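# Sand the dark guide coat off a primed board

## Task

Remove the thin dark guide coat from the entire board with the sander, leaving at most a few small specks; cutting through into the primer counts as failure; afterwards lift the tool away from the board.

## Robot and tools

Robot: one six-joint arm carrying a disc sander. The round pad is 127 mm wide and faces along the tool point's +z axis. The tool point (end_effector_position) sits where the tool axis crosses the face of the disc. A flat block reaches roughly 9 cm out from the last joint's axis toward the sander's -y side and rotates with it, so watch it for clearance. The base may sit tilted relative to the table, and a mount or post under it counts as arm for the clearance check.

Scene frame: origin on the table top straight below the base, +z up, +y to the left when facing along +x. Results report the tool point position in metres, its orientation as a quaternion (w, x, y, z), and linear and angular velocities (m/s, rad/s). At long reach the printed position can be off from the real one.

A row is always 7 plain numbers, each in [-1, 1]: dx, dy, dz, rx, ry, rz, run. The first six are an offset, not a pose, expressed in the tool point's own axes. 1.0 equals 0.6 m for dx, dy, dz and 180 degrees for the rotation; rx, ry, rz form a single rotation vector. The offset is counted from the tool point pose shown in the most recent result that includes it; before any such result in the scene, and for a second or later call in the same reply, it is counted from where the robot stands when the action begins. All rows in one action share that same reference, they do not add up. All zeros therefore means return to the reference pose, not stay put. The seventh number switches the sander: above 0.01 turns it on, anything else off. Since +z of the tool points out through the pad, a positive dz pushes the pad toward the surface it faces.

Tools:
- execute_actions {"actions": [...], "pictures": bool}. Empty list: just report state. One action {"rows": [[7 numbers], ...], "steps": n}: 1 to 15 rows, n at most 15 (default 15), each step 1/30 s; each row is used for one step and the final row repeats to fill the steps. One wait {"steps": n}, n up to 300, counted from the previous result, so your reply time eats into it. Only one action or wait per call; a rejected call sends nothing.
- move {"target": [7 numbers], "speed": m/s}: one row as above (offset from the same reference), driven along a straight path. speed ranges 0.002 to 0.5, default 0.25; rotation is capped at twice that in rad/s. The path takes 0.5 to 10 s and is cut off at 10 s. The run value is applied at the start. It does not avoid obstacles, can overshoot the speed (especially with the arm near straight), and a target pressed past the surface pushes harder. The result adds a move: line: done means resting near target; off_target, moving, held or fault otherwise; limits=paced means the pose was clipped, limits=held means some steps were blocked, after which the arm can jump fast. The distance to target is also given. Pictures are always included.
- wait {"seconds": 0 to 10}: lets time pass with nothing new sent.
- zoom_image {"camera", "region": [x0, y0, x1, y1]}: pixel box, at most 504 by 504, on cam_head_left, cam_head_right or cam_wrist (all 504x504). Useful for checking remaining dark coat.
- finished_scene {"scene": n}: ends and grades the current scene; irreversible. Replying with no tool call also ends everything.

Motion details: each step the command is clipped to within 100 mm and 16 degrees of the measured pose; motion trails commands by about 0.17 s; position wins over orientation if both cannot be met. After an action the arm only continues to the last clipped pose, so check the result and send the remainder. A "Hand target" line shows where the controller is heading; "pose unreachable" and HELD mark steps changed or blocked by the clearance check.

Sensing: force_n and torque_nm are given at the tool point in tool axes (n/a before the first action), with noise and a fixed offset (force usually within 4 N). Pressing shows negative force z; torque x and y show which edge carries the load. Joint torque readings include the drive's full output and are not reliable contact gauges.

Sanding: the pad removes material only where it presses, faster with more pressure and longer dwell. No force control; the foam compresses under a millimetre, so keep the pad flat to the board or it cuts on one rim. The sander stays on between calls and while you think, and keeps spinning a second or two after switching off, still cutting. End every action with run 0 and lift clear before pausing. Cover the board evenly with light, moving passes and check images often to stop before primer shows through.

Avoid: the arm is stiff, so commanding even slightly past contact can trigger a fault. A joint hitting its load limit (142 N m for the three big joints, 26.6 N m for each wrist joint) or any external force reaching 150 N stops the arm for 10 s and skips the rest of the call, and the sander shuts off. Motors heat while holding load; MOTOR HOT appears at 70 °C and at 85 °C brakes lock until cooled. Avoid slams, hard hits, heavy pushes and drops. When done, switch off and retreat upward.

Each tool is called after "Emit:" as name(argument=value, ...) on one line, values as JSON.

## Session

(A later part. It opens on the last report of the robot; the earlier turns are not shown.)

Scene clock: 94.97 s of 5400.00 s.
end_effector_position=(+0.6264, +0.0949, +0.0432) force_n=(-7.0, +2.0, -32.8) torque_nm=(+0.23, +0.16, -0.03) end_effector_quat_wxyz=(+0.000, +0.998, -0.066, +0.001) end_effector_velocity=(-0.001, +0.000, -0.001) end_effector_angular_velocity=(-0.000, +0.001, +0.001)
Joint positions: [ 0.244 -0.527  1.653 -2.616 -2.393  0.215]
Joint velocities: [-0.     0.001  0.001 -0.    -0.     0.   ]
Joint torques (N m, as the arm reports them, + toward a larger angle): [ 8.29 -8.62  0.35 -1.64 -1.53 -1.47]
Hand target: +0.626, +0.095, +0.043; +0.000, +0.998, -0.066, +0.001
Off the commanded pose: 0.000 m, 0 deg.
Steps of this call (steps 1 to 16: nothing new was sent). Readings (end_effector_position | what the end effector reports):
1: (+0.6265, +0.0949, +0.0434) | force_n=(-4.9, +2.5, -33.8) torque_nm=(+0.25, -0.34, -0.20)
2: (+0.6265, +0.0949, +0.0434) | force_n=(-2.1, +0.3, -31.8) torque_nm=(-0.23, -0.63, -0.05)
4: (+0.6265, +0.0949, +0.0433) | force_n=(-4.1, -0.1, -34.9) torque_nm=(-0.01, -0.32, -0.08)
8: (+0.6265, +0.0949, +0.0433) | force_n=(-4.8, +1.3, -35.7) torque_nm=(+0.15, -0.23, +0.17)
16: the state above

Emit:
move(target=[0, 0, -0.0025, 0, 0, 0, 0], speed=0.02)

Emit:
move(target=[0.18, -0.1333, 0, 0, 0, 0, 1], speed=0.15)

Emit:
move(target=[0, 0, 0.0028, 0, 0, 0, 1], speed=0.02)

Emit:
execute_actions(actions=[{"steps": 6}], pictures=false)

Emit:
move(target=[-0.7333, 0, 0, 0, 0, 0, 1], speed=0.1)

Emit:
move(target=[0, 0.0917, 0.0001, 0, 0, 0, 1], speed=0.1)

Emit:
move(target=[0.7333, 0, 0.0001, 0, 0, 0, 1], speed=0.1)

Emit:
move(target=[0, 0, -0.0028, 0, 0, 0, 0], speed=0.02)

Scene clock: 136.97 s of 5400.00 s.
end_effector_position=(+0.6263, +0.0949, +0.0445) force_n=(-2.3, -1.9, -1.9) torque_nm=(-0.12, +0.19, -0.02) end_effector_quat_wxyz=(+0.000, +0.998, -0.066, +0.000) end_effector_velocity=(+0.001, +0.000, +0.002) end_effector_angular_velocity=(-0.000, -0.003, -0.001)
Joint positions: [ 0.246 -0.529  1.653 -2.612 -2.393  0.218]
Joint velocities: [ 0.003 -0.002 -0.001  0.001 -0.     0.001]
Joint torques (N m, as the arm reports them, + toward a larger angle): [ 48.14 -49.62  -4.79  -0.45   1.56   1.86]
Hand target: +0.626, +0.095, +0.045; +0.000, +0.998, -0.066, +0.001
Off the commanded pose: 0.000 m, 0 deg.
move: done

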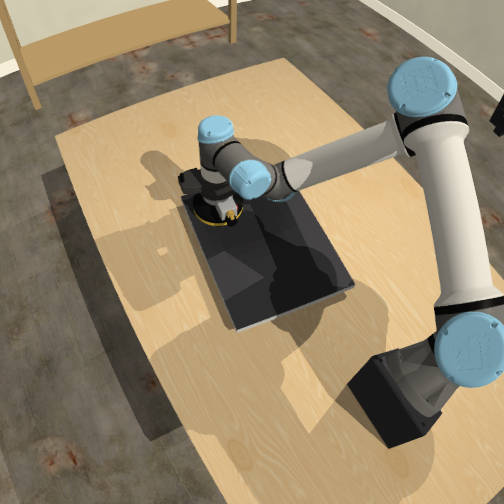

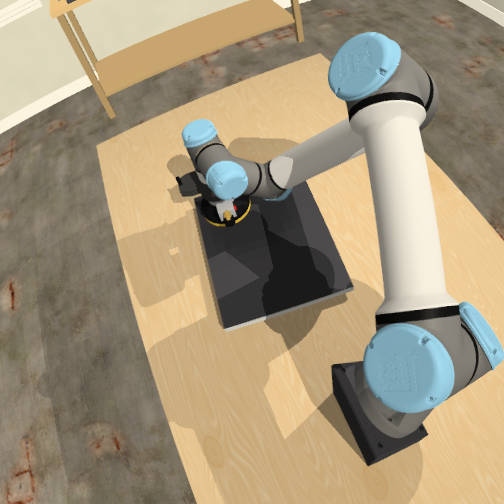

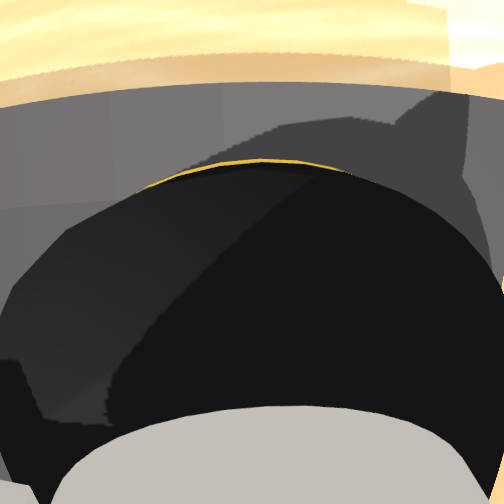

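Scene clock: 138.43 s of 5400.00 s.
end_effector_position=(+0.7437, +0.1599, +0.0447) force_n=(+2.6, +1.5, -3.3) torque_nm=(+0.26, -0.75, -0.05) end_effector_quat_wxyz=(+0.000, +0.998, -0.066, +0.001) end_effector_velocity=(+0.001, +0.001, -0.001) end_effector_angular_velocity=(-0.001, +0.004, +0.001)
Joint positions: [ 0.295 -0.273  1.141 -2.302 -2.388  0.289]
Joint velocities: [ 0.     0.006 -0.011  0.011 -0.     0.003]
Joint torques (N m, as the arm reports them, + toward a larger angle): [ 55.71 -30.84 -25.03  -0.48  -1.74   1.59]
Hand target: +0.744, +0.160, +0.045; +0.000, +0.998, -0.066, +0.000
Off the commanded pose: 0.000 m, 0 deg.
move: done

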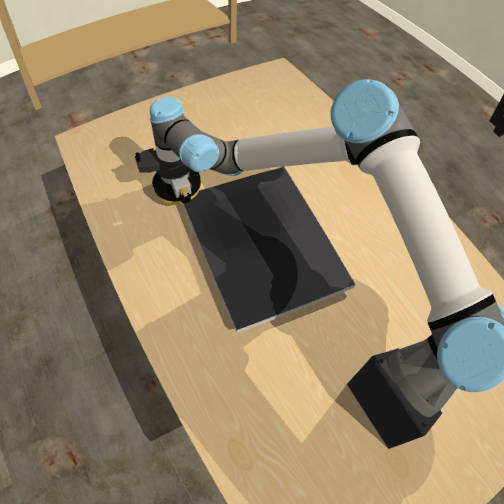

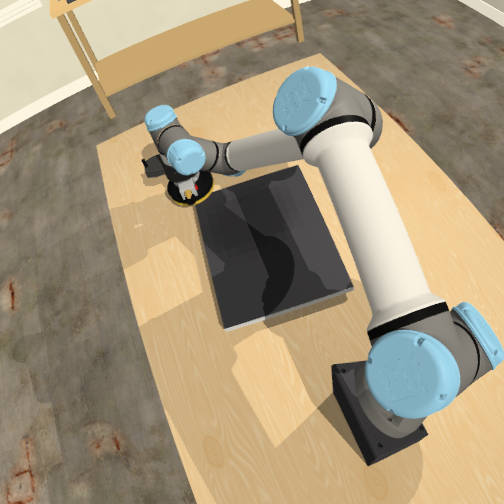

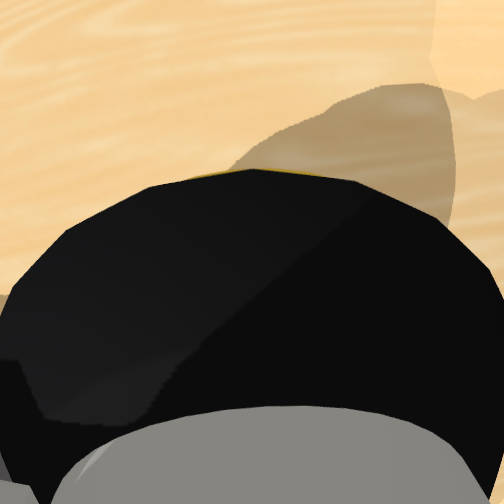

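Scene clock: 139.37 s of 5400.00 s.
end_effector_position=(+0.7439, +0.1599, +0.0431) force_n=(+0.7, +0.8, -6.4) torque_nm=(-0.06, -0.54, +0.01) end_effector_quat_wxyz=(+0.000, +0.998, -0.066, +0.001) end_effector_velocity=(-0.000, +0.000, -0.002) end_effector_angular_velocity=(-0.000, +0.002, +0.002)
Joint positions: [ 0.294 -0.271  1.14  -2.305 -2.388  0.287]
Joint velocities: [-0.001  0.002 -0.    -0.001  0.    -0.002]
Joint torques (N m, as the arm reports them, + toward a larger angle): [ 26.93 -28.18  -8.21  -3.41  -1.42  -0.97]
Hand target: +0.744, +0.160, +0.043; +0.000, +0.998, -0.066, +0.000
Off the commanded pose: 0.000 m, 0 deg.
move: done

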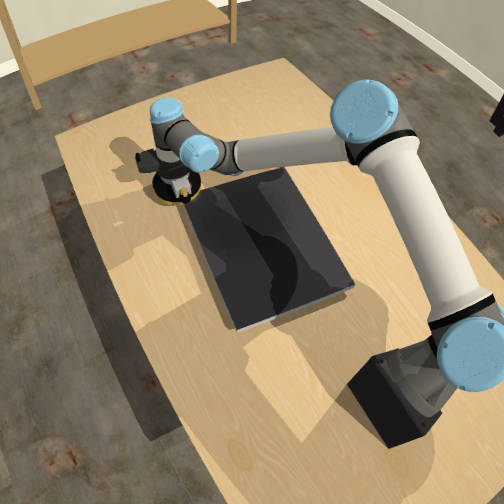

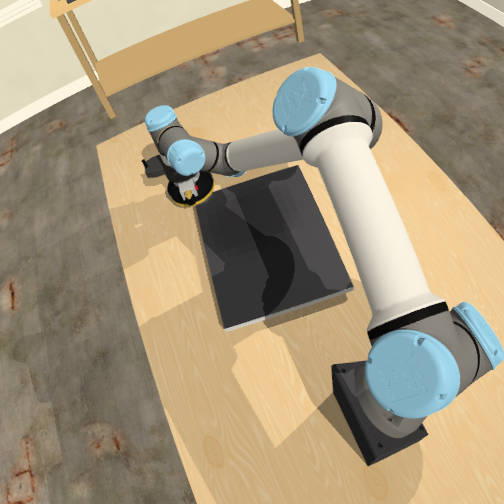

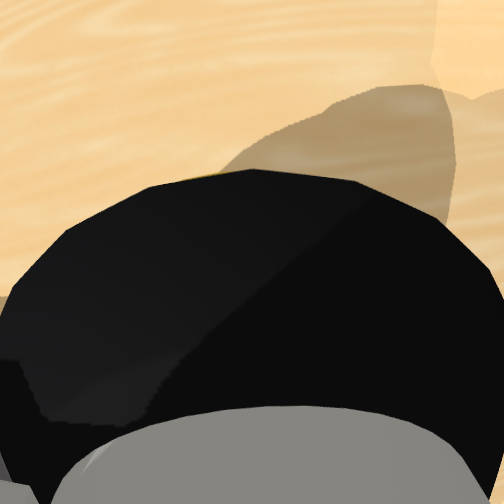

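Scene clock: 139.57 s of 5400.00 s.
end_effector_position=(+0.7439, +0.1599, +0.0430) force_n=(+2.6, +0.1, -9.8) torque_nm=(-0.11, -1.14, +0.19) end_effector_quat_wxyz=(+0.000, +0.998, -0.066, +0.001) end_effector_velocity=(+0.000, +0.000, +0.000) end_effector_angular_velocity=(-0.000, -0.000, +0.000)
Joint positions: [ 0.293 -0.271  1.14  -2.305 -2.388  0.287]
Joint velocities: [ 0.    -0.    -0.    -0.    -0.    -0.001]
Joint torques (N m, as the arm reports them, + toward a larger angle): [ 26.55 -28.33  -7.69  -3.05  -1.22  -1.41]
Hand target: +0.744, +0.160, +0.043; +0.000, +0.998, -0.066, +0.000
Off the commanded pose: 0.000 m, 0 deg.
Steps of this call (steps 1 to 6: nothing new was sent). Readings (end_effector_position | what the end effector reports):
1: (+0.7439, +0.1599, +0.0431) | force_n=(+0.1, +2.0, -7.3) torque_nm=(+0.27, -0.57, +0.02)
2: (+0.7439, +0.1599, +0.0431) | force_n=(-1.2, +3.1, -8.6) torque_nm=(+0.20, -0.64, -0.01)
4: (+0.7439, +0.1599, +0.0431) | force_n=(+0.8, +1.0, -9.1) torque_nm=(-0.16, -0.66, -0.22)
6: the state above

Scene clock: 144.70 s of 5400.00 s.
end_effector_position=(+0.3078, +0.2178, +0.0421) force_n=(+2.1, -4.2, -17.5) torque_nm=(-1.05, +0.37, +0.06) end_effector_quat_wxyz=(+0.000, +0.998, -0.066, +0.000) end_effector_velocity=(-0.001, -0.000, +0.000) end_effector_angular_velocity=(+0.000, -0.002, -0.002)
Joint positions: [ 0.533 -0.441  2.279 -3.04  -2.328  0.617]
Joint velocities: [ 0.002 -0.     0.004 -0.003  0.     0.004]
Joint torques (N m, as the arm reports them, + toward a larger angle): [33.33 -8.65  5.56 -2.52  1.8   1.92]
Hand target: +0.308, +0.218, +0.042; +0.000, +0.998, -0.066, +0.000
Off the commanded pose: 0.001 m, 0 deg.
move: done

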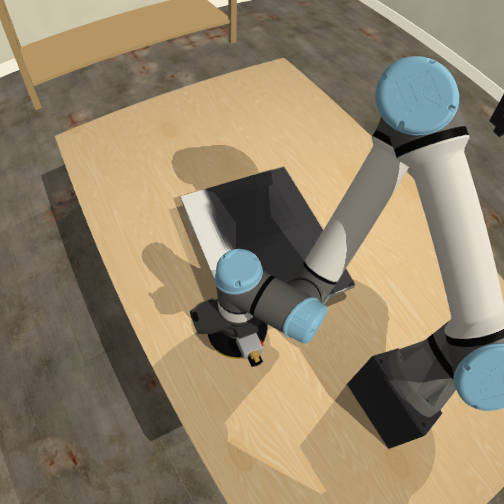

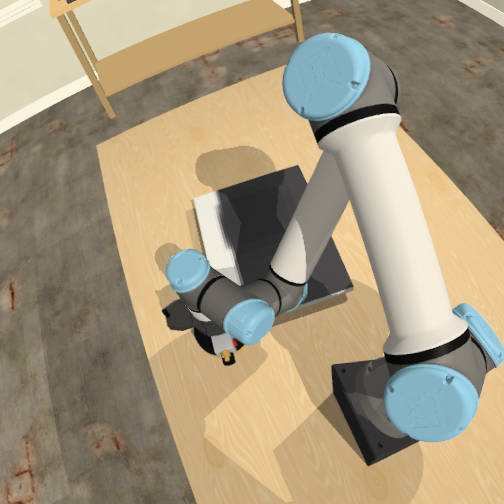

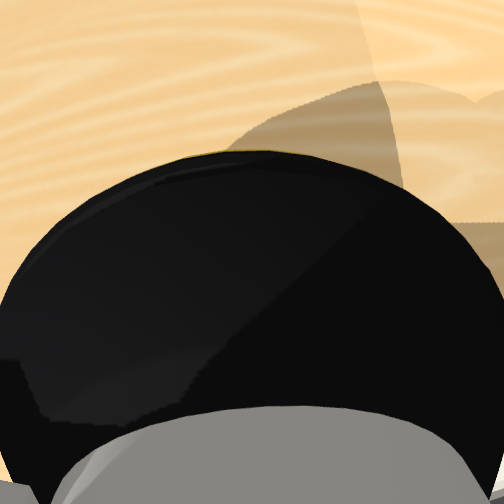

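Scene clock: 145.97 s of 5400.00 s.
end_effector_position=(+0.3005, +0.1635, +0.0420) force_n=(+0.7, +6.4, -33.9) torque_nm=(+0.56, +0.10, -0.11) end_effector_quat_wxyz=(+0.000, +0.998, -0.066, +0.000) end_effector_velocity=(-0.001, -0.002, -0.000) end_effector_angular_velocity=(+0.001, +0.001, +0.002)
Joint positions: [ 0.44  -0.51   2.399 -3.175 -2.358  0.494]
Joint velocities: [-0.004 -0.001  0.004 -0.005  0.    -0.007]
Joint torques (N m, as the arm reports them, + toward a larger angle): [  4.02 -30.44  11.3   -1.35  -0.2   -1.11]
Hand target: +0.300, +0.163, +0.042; +0.000, +0.998, -0.066, +0.000
Off the commanded pose: 0.000 m, 0 deg.
move: done

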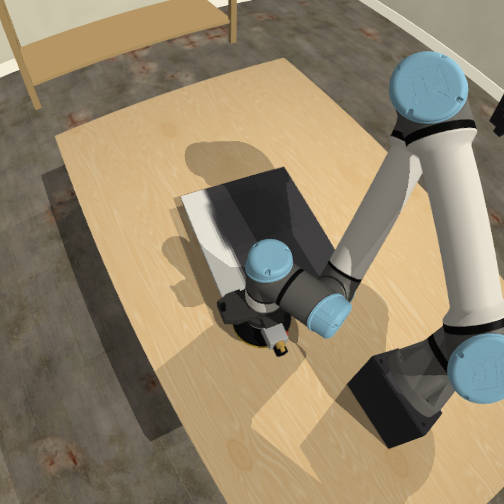

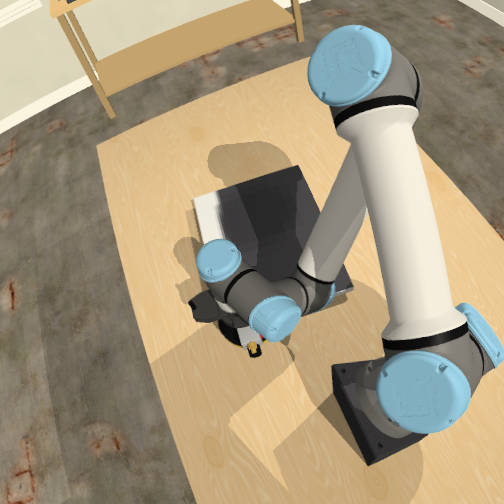

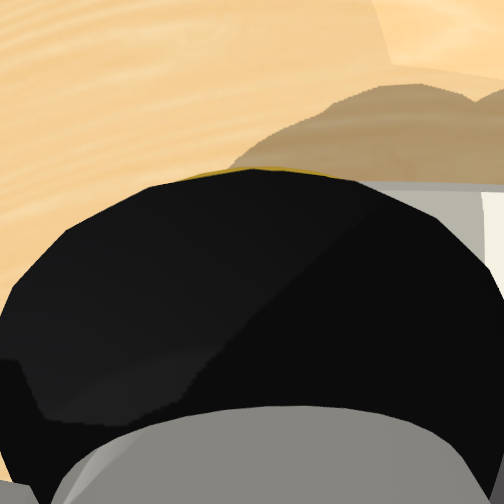

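Scene clock: 151.10 s of 5400.00 s.
end_effector_position=(+0.7364, +0.1054, +0.0429) force_n=(+0.8, -2.4, -12.1) torque_nm=(-0.42, -0.92, -0.06) end_effector_quat_wxyz=(+0.000, +0.998, -0.066, +0.001) end_effector_velocity=(+0.002, +0.000, -0.000) end_effector_angular_velocity=(-0.001, +0.002, +0.000)
Joint positions: [ 0.245 -0.366  1.248 -2.37  -2.393  0.217]
Joint velocities: [-0.     0.004 -0.008  0.007 -0.001  0.002]
Joint torques (N m, as the arm reports them, + toward a larger angle): [ 23.52 -23.71 -20.78  -0.65  -2.13   1.56]
Hand target: +0.737, +0.105, +0.043; +0.000, +0.998, -0.066, +0.000
Off the commanded pose: 0.001 m, 0 deg.
move: done

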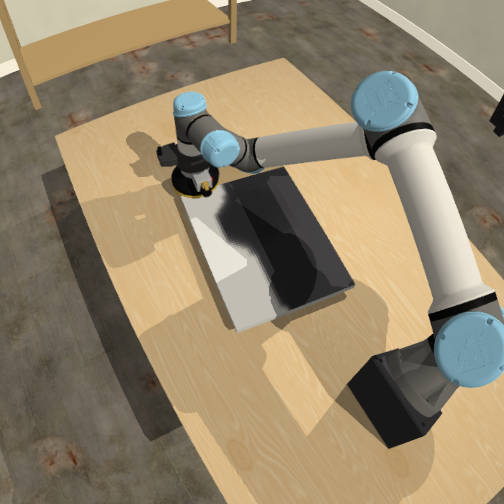

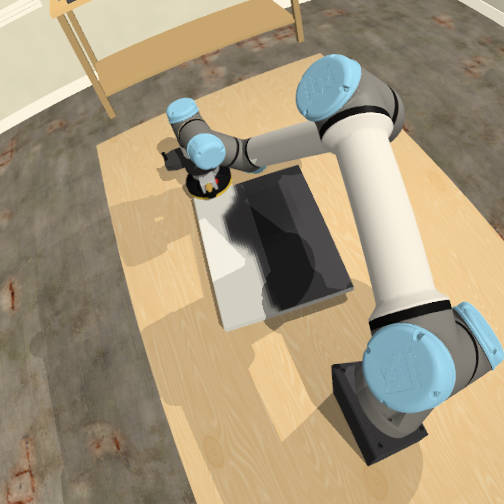

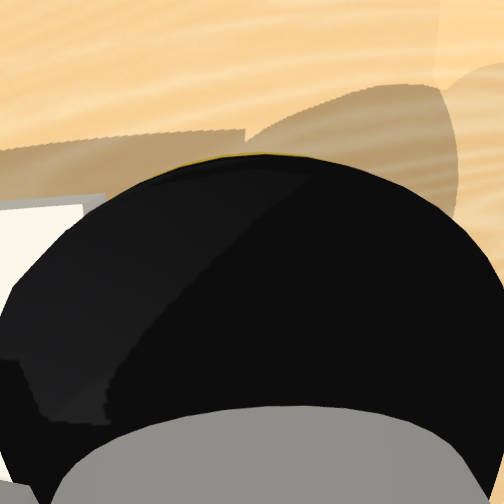

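Scene clock: 152.03 s of 5400.00 s.
end_effector_position=(+0.7366, +0.1054, +0.0444) force_n=(+1.4, +0.9, -2.3) torque_nm=(-0.12, -0.37, +0.00) end_effector_quat_wxyz=(+0.000, +0.998, -0.066, +0.000) end_effector_velocity=(+0.000, +0.001, +0.002) end_effector_angular_velocity=(+0.000, -0.002, +0.001)
Joint positions: [ 0.247 -0.367  1.247 -2.366 -2.393  0.219]
Joint velocities: [ 0.002 -0.001 -0.     0.002  0.     0.   ]
Joint torques (N m, as the arm reports them, + toward a larger angle): [ 53.65 -57.23 -23.87  -0.62   1.2    1.59]
Hand target: +0.737, +0.105, +0.045; +0.000, +0.998, -0.066, +0.000
Off the commanded pose: 0.000 m, 0 deg.
move: done

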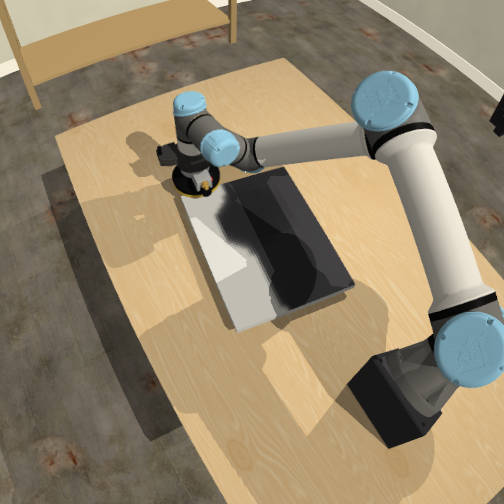

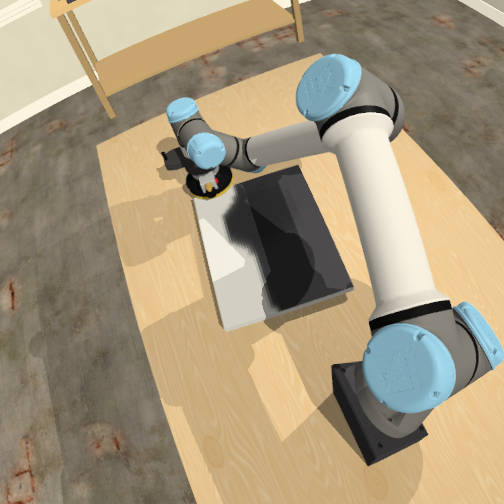

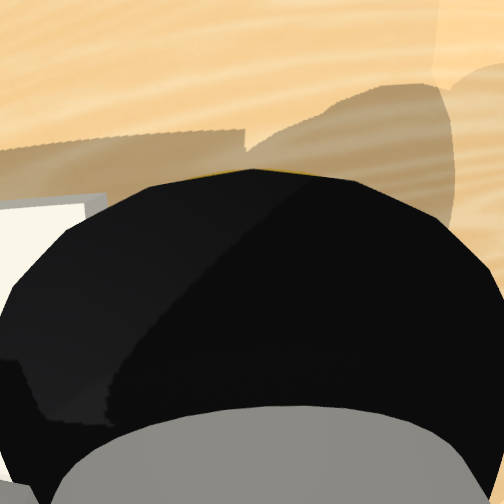

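Emit:
zoom_image(camera="cam_wrist", region=[0, 150, 160, 310])

Emit:
zoom_image(camera="cam_head_right", region=[170, 150, 370, 350])

Emit:
zoom_image(camera="cam_head_left", region=[170, 150, 370, 350])

Region (0, 150, 160, 310) of cam_wrist's 504x504 image, scaled by 3.150, with more detail than that image has.

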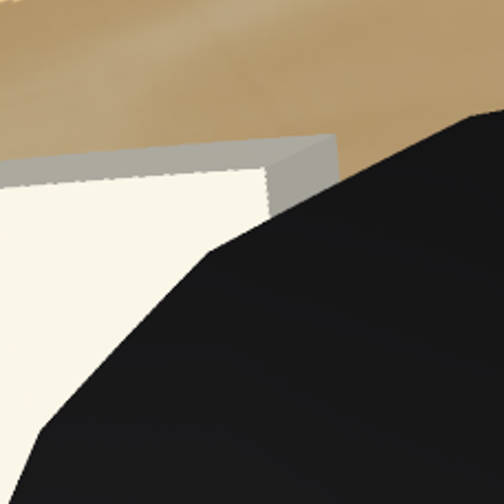

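Region (170, 150, 370, 350) of cam_head_right's 504x504 image, scaled by 2.520, with more detail than that image has.

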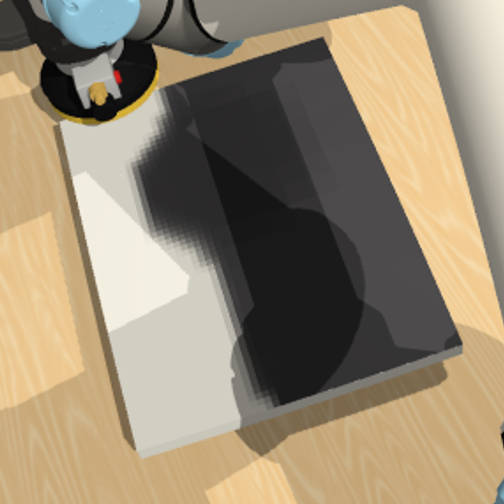

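Region (170, 150, 370, 350) of cam_head_left's 504x504 image, scaled by 2.520, with more detail than that image has.

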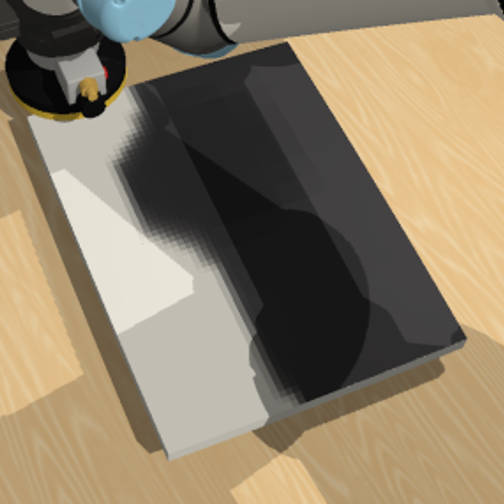

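Emit:
move(target=[0, 0.1583, 0.0023, 0, 0, 0, 1], speed=0.1)

Emit:
move(target=[-0.7167, 0, 0, 0, 0, 0, 1], speed=0.1)

Emit:
move(target=[0, 0.1667, 0, 0, 0, 0, 1], speed=0.1)

Emit:
execute_actions(actions=[{"steps": 6}], pictures=false)

Emit:
move(target=[0.7167, 0, 0, 0, 0, 0, 1], speed=0.088)

Emit:
move(target=[0, 0, -0.0035, 0, 0, 0, 0], speed=0.02)

Scene clock: 213.43 s of 5400.00 s.
end_effector_position=(+0.7242, +0.0115, +0.0431) force_n=(+1.7, +4.0, -8.9) torque_nm=(+0.60, -0.61, -0.33) end_effector_quat_wxyz=(+0.000, +0.998, -0.066, +0.000) end_effector_velocity=(-0.001, -0.001, -0.002) end_effector_angular_velocity=(+0.001, +0.002, +0.002)
Joint positions: [ 0.159 -0.515  1.386 -2.452 -2.396  0.09 ]
Joint velocities: [-0.003 -0.002  0.005 -0.003  0.001 -0.004]
Joint torques (N m, as the arm reports them, + toward a larger angle): [ 22.38 -51.69   0.51  -3.32   1.71  -1.51]
Hand target: +0.724, +0.011, +0.043; +0.000, +0.998, -0.066, +0.000
Off the commanded pose: 0.000 m, 0 deg.
move: done

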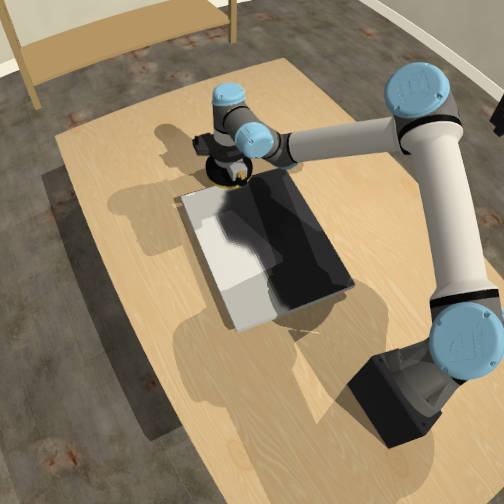

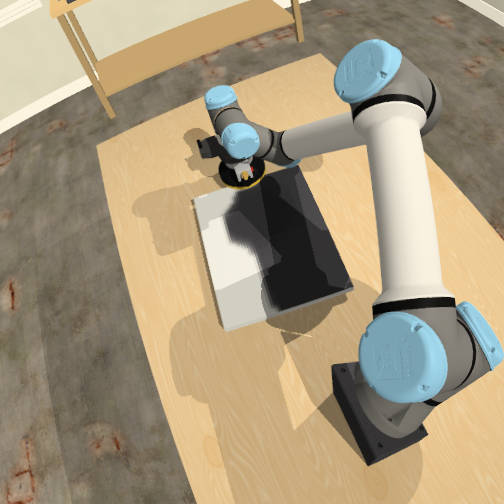

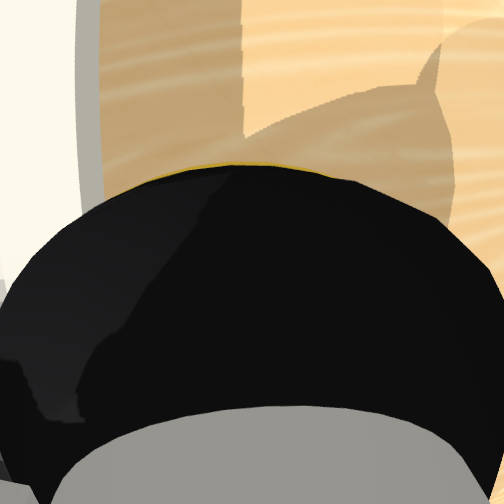

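Scene clock: 218.47 s of 5400.00 s.
end_effector_position=(+0.2980, +0.0679, +0.0422) force_n=(+2.9, +2.1, -30.6) torque_nm=(+0.42, +0.69, -0.33) end_effector_quat_wxyz=(+0.000, +0.998, -0.066, +0.000) end_effector_velocity=(-0.002, +0.000, -0.000) end_effector_angular_velocity=(+0.000, -0.001, -0.001)
Joint positions: [ 0.244 -0.643  2.559 -3.404 -2.393  0.215]
Joint velocities: [ 0.     0.004  0.004 -0.01   0.     0.   ]
Joint torques (N m, as the arm reports them, + toward a larger angle): [27.62 -1.83  8.11 -0.91  1.54  1.41]
Hand target: +0.298, +0.068, +0.042; +0.000, +0.998, -0.066, +0.000
Off the commanded pose: 0.001 m, 0 deg.
move: done

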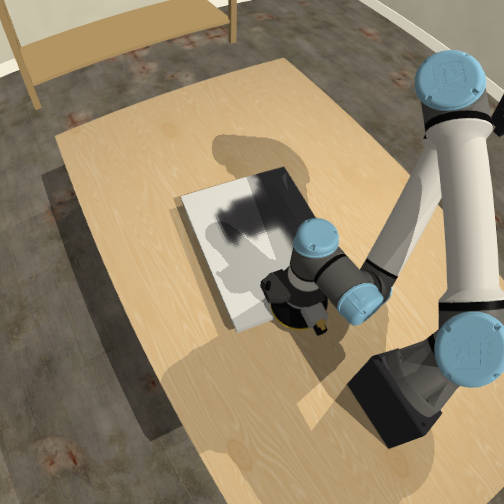

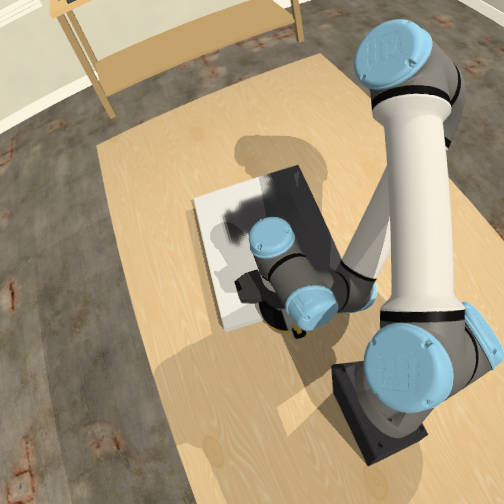

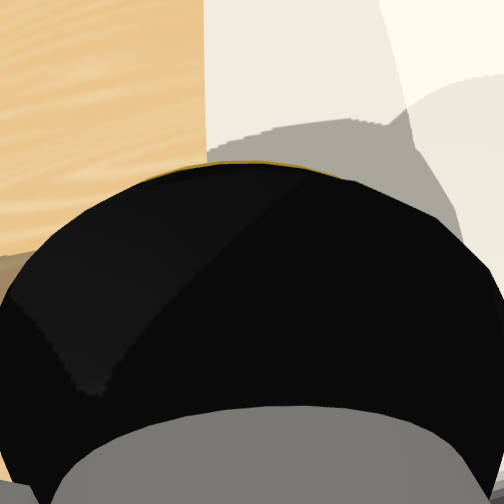

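Scene clock: 220.20 s of 5400.00 s.
end_effector_position=(+0.2848, -0.0310, +0.0423) force_n=(+0.9, +4.8, -26.7) torque_nm=(+0.85, -0.05, -0.07) end_effector_quat_wxyz=(+0.000, +0.998, -0.066, +0.000) end_effector_velocity=(-0.000, -0.002, -0.000) end_effector_angular_velocity=(+0.000, -0.001, +0.002)
Joint positions: [ 0.007 -0.799  2.7   -3.642 -2.382 -0.131]
Joint velocities: [-0.006 -0.001  0.002 -0.008  0.002 -0.011]
Joint torques (N m, as the arm reports them, + toward a larger angle): [  1.65 -29.4   12.02  -1.37   1.68  -1.88]
Hand target: +0.285, -0.031, +0.042; +0.000, +0.998, -0.066, +0.000
Off the commanded pose: 0.000 m, 0 deg.
move: done

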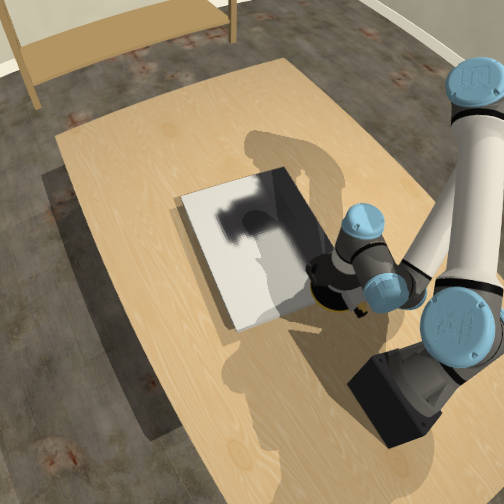

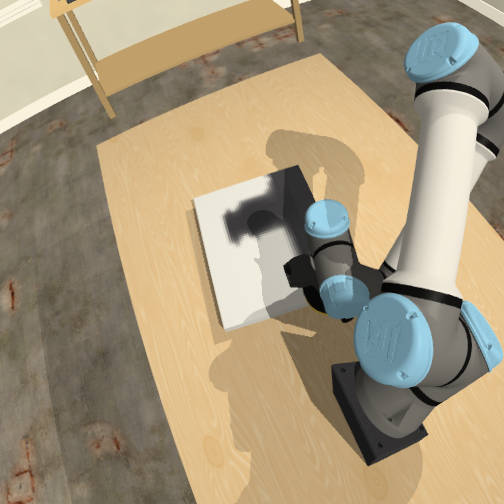

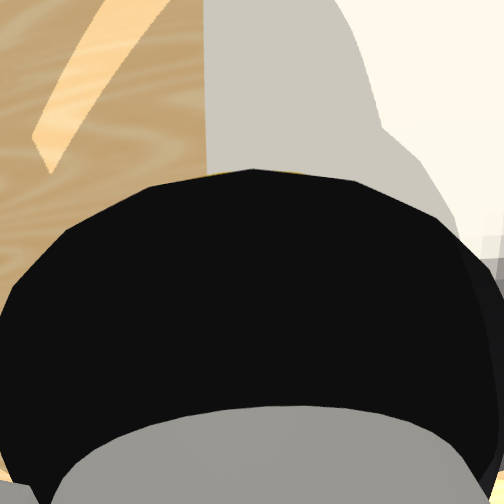

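Scene clock: 220.40 s of 5400.00 s.
end_effector_position=(+0.2848, -0.0312, +0.0423) force_n=(+4.8, -4.7, -26.2) torque_nm=(-0.31, +0.67, -0.34) end_effector_quat_wxyz=(+0.000, +0.998, -0.066, +0.000) end_effector_velocity=(+0.001, -0.000, -0.000) end_effector_angular_velocity=(+0.001, -0.002, -0.002)
Joint positions: [ 0.007 -0.799  2.7   -3.643 -2.382 -0.132]
Joint velocities: [-0.001  0.    -0.001 -0.002  0.001 -0.001]
Joint torques (N m, as the arm reports them, + toward a larger angle): [  1.79 -29.57  12.28  -1.89   0.65  -1.42]
Hand target: +0.285, -0.031, +0.042; +0.000, +0.998, -0.066, +0.000
Off the commanded pose: 0.000 m, 0 deg.
Steps of this call (steps 1 to 6: nothing new was sent). Readings (end_effector_position | what the end effector reports):
1: (+0.2848, -0.0311, +0.0423) | force_n=(+1.3, -2.4, -31.2) torque_nm=(-0.24, +0.27, -0.08)
2: (+0.2848, -0.0311, +0.0423) | force_n=(+2.0, -0.8, -27.1) torque_nm=(-0.11, +0.76, -0.24)
4: (+0.2848, -0.0312, +0.0423) | force_n=(-2.2, +2.6, -29.7) torque_nm=(+0.58, +0.28, -0.07)
6: the state above

Scene clock: 226.00 s of 5400.00 s.
end_effector_position=(+0.7108, -0.0878, +0.0431) force_n=(+0.0, +0.3, -11.2) torque_nm=(+0.15, -1.05, -0.02) end_effector_quat_wxyz=(+0.000, +0.998, -0.066, +0.000) end_effector_velocity=(+0.002, +0.000, -0.000) end_effector_angular_velocity=(+0.000, +0.001, +0.002)
Joint positions: [ 0.063 -0.657  1.478 -2.505 -2.39  -0.051]
Joint velocities: [ 0.001  0.003 -0.007  0.007 -0.     0.001]
Joint torques (N m, as the arm reports them, + toward a larger angle): [ 49.08 -21.69 -21.75  -0.49  -1.52   1.63]
Hand target: +0.711, -0.088, +0.043; +0.000, +0.998, -0.066, +0.000
Off the commanded pose: 0.001 m, 0 deg.
move: done

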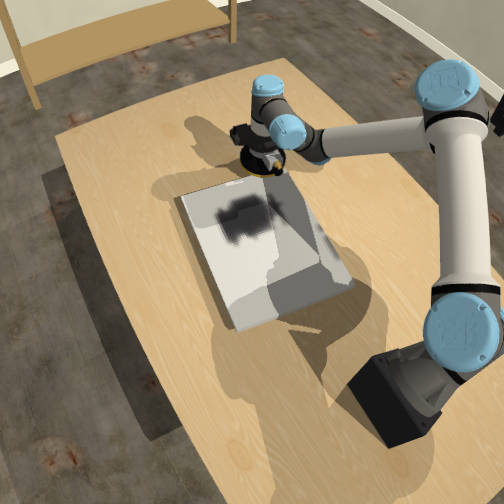

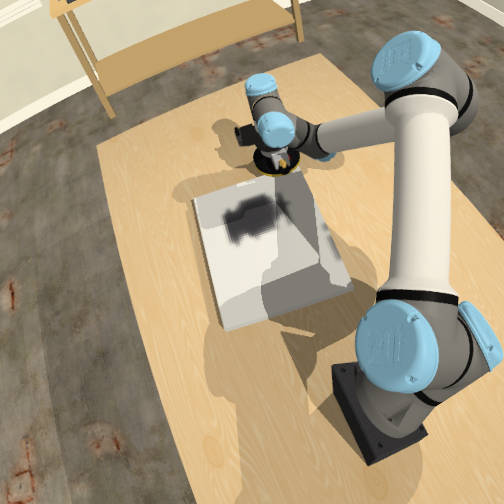

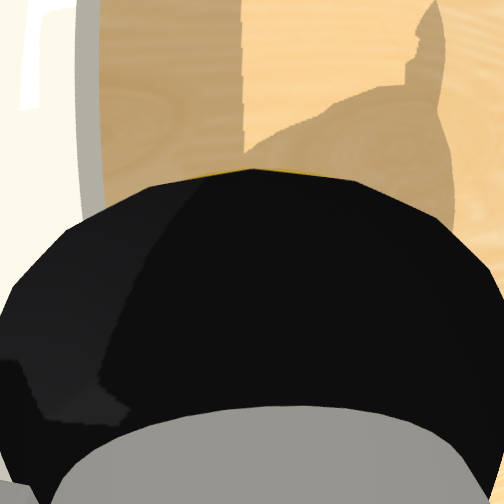

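Scene clock: 226.93 s of 5400.00 s.
end_effector_position=(+0.7110, -0.0878, +0.0451) force_n=(+1.4, +0.4, -0.1) torque_nm=(+0.10, -0.12, +0.15) end_effector_quat_wxyz=(+0.000, +0.998, -0.066, +0.000) end_effector_velocity=(+0.001, -0.001, +0.002) end_effector_angular_velocity=(-0.000, -0.002, -0.001)
Joint positions: [ 0.065 -0.659  1.477 -2.5   -2.39  -0.048]
Joint velocities: [ 0.001 -0.003 -0.     0.002  0.     0.001]
Joint torques (N m, as the arm reports them, + toward a larger angle): [ 52.91 -53.93 -21.09  -1.28  -1.79   1.98]
Hand target: +0.711, -0.088, +0.045; +0.000, +0.998, -0.066, +0.000
Off the commanded pose: 0.000 m, 0 deg.
move: done

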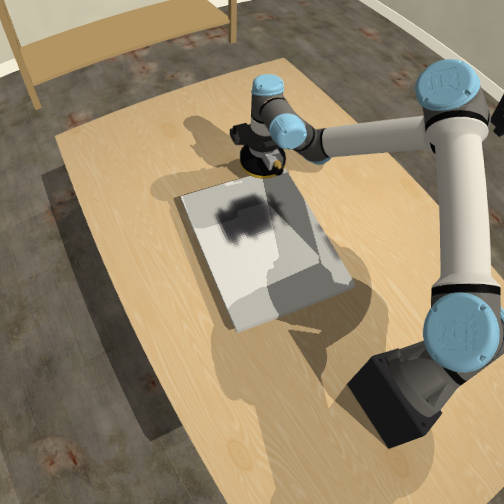

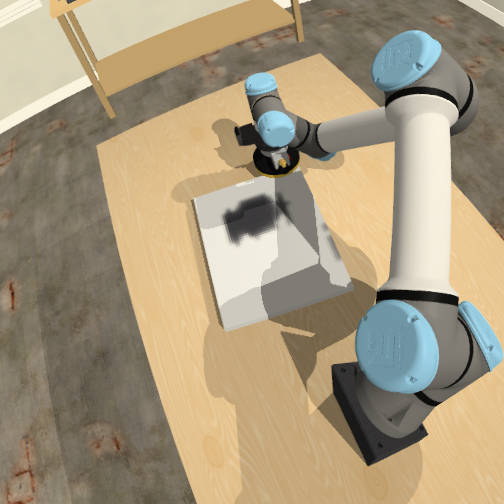

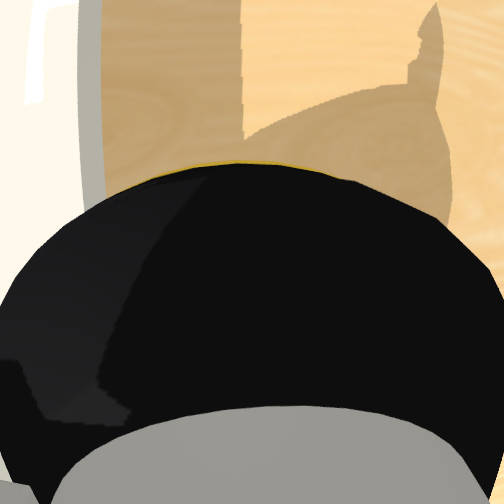

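Emit:
zoom_image(camera="cam_head_right", region=[170, 150, 370, 350])

Emit:
zoom_image(camera="cam_head_left", region=[170, 150, 370, 350])

Region (170, 150, 370, 350) of cam_head_right's 504x504 image, scaled by 2.520, with more detail than that image has.

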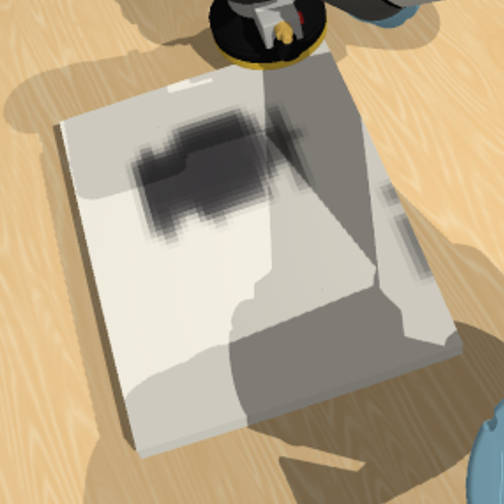

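Region (170, 150, 370, 350) of cam_head_left's 504x504 image, scaled by 2.520, with more detail than that image has.

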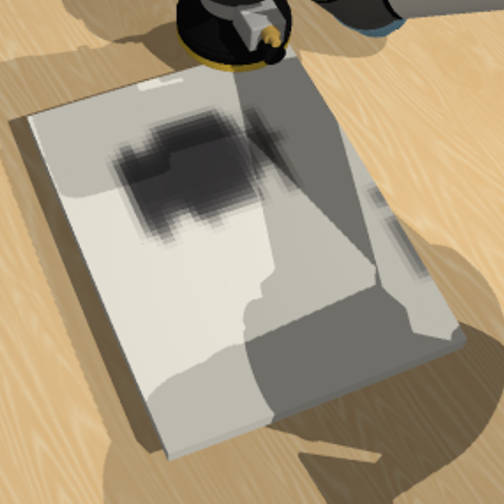

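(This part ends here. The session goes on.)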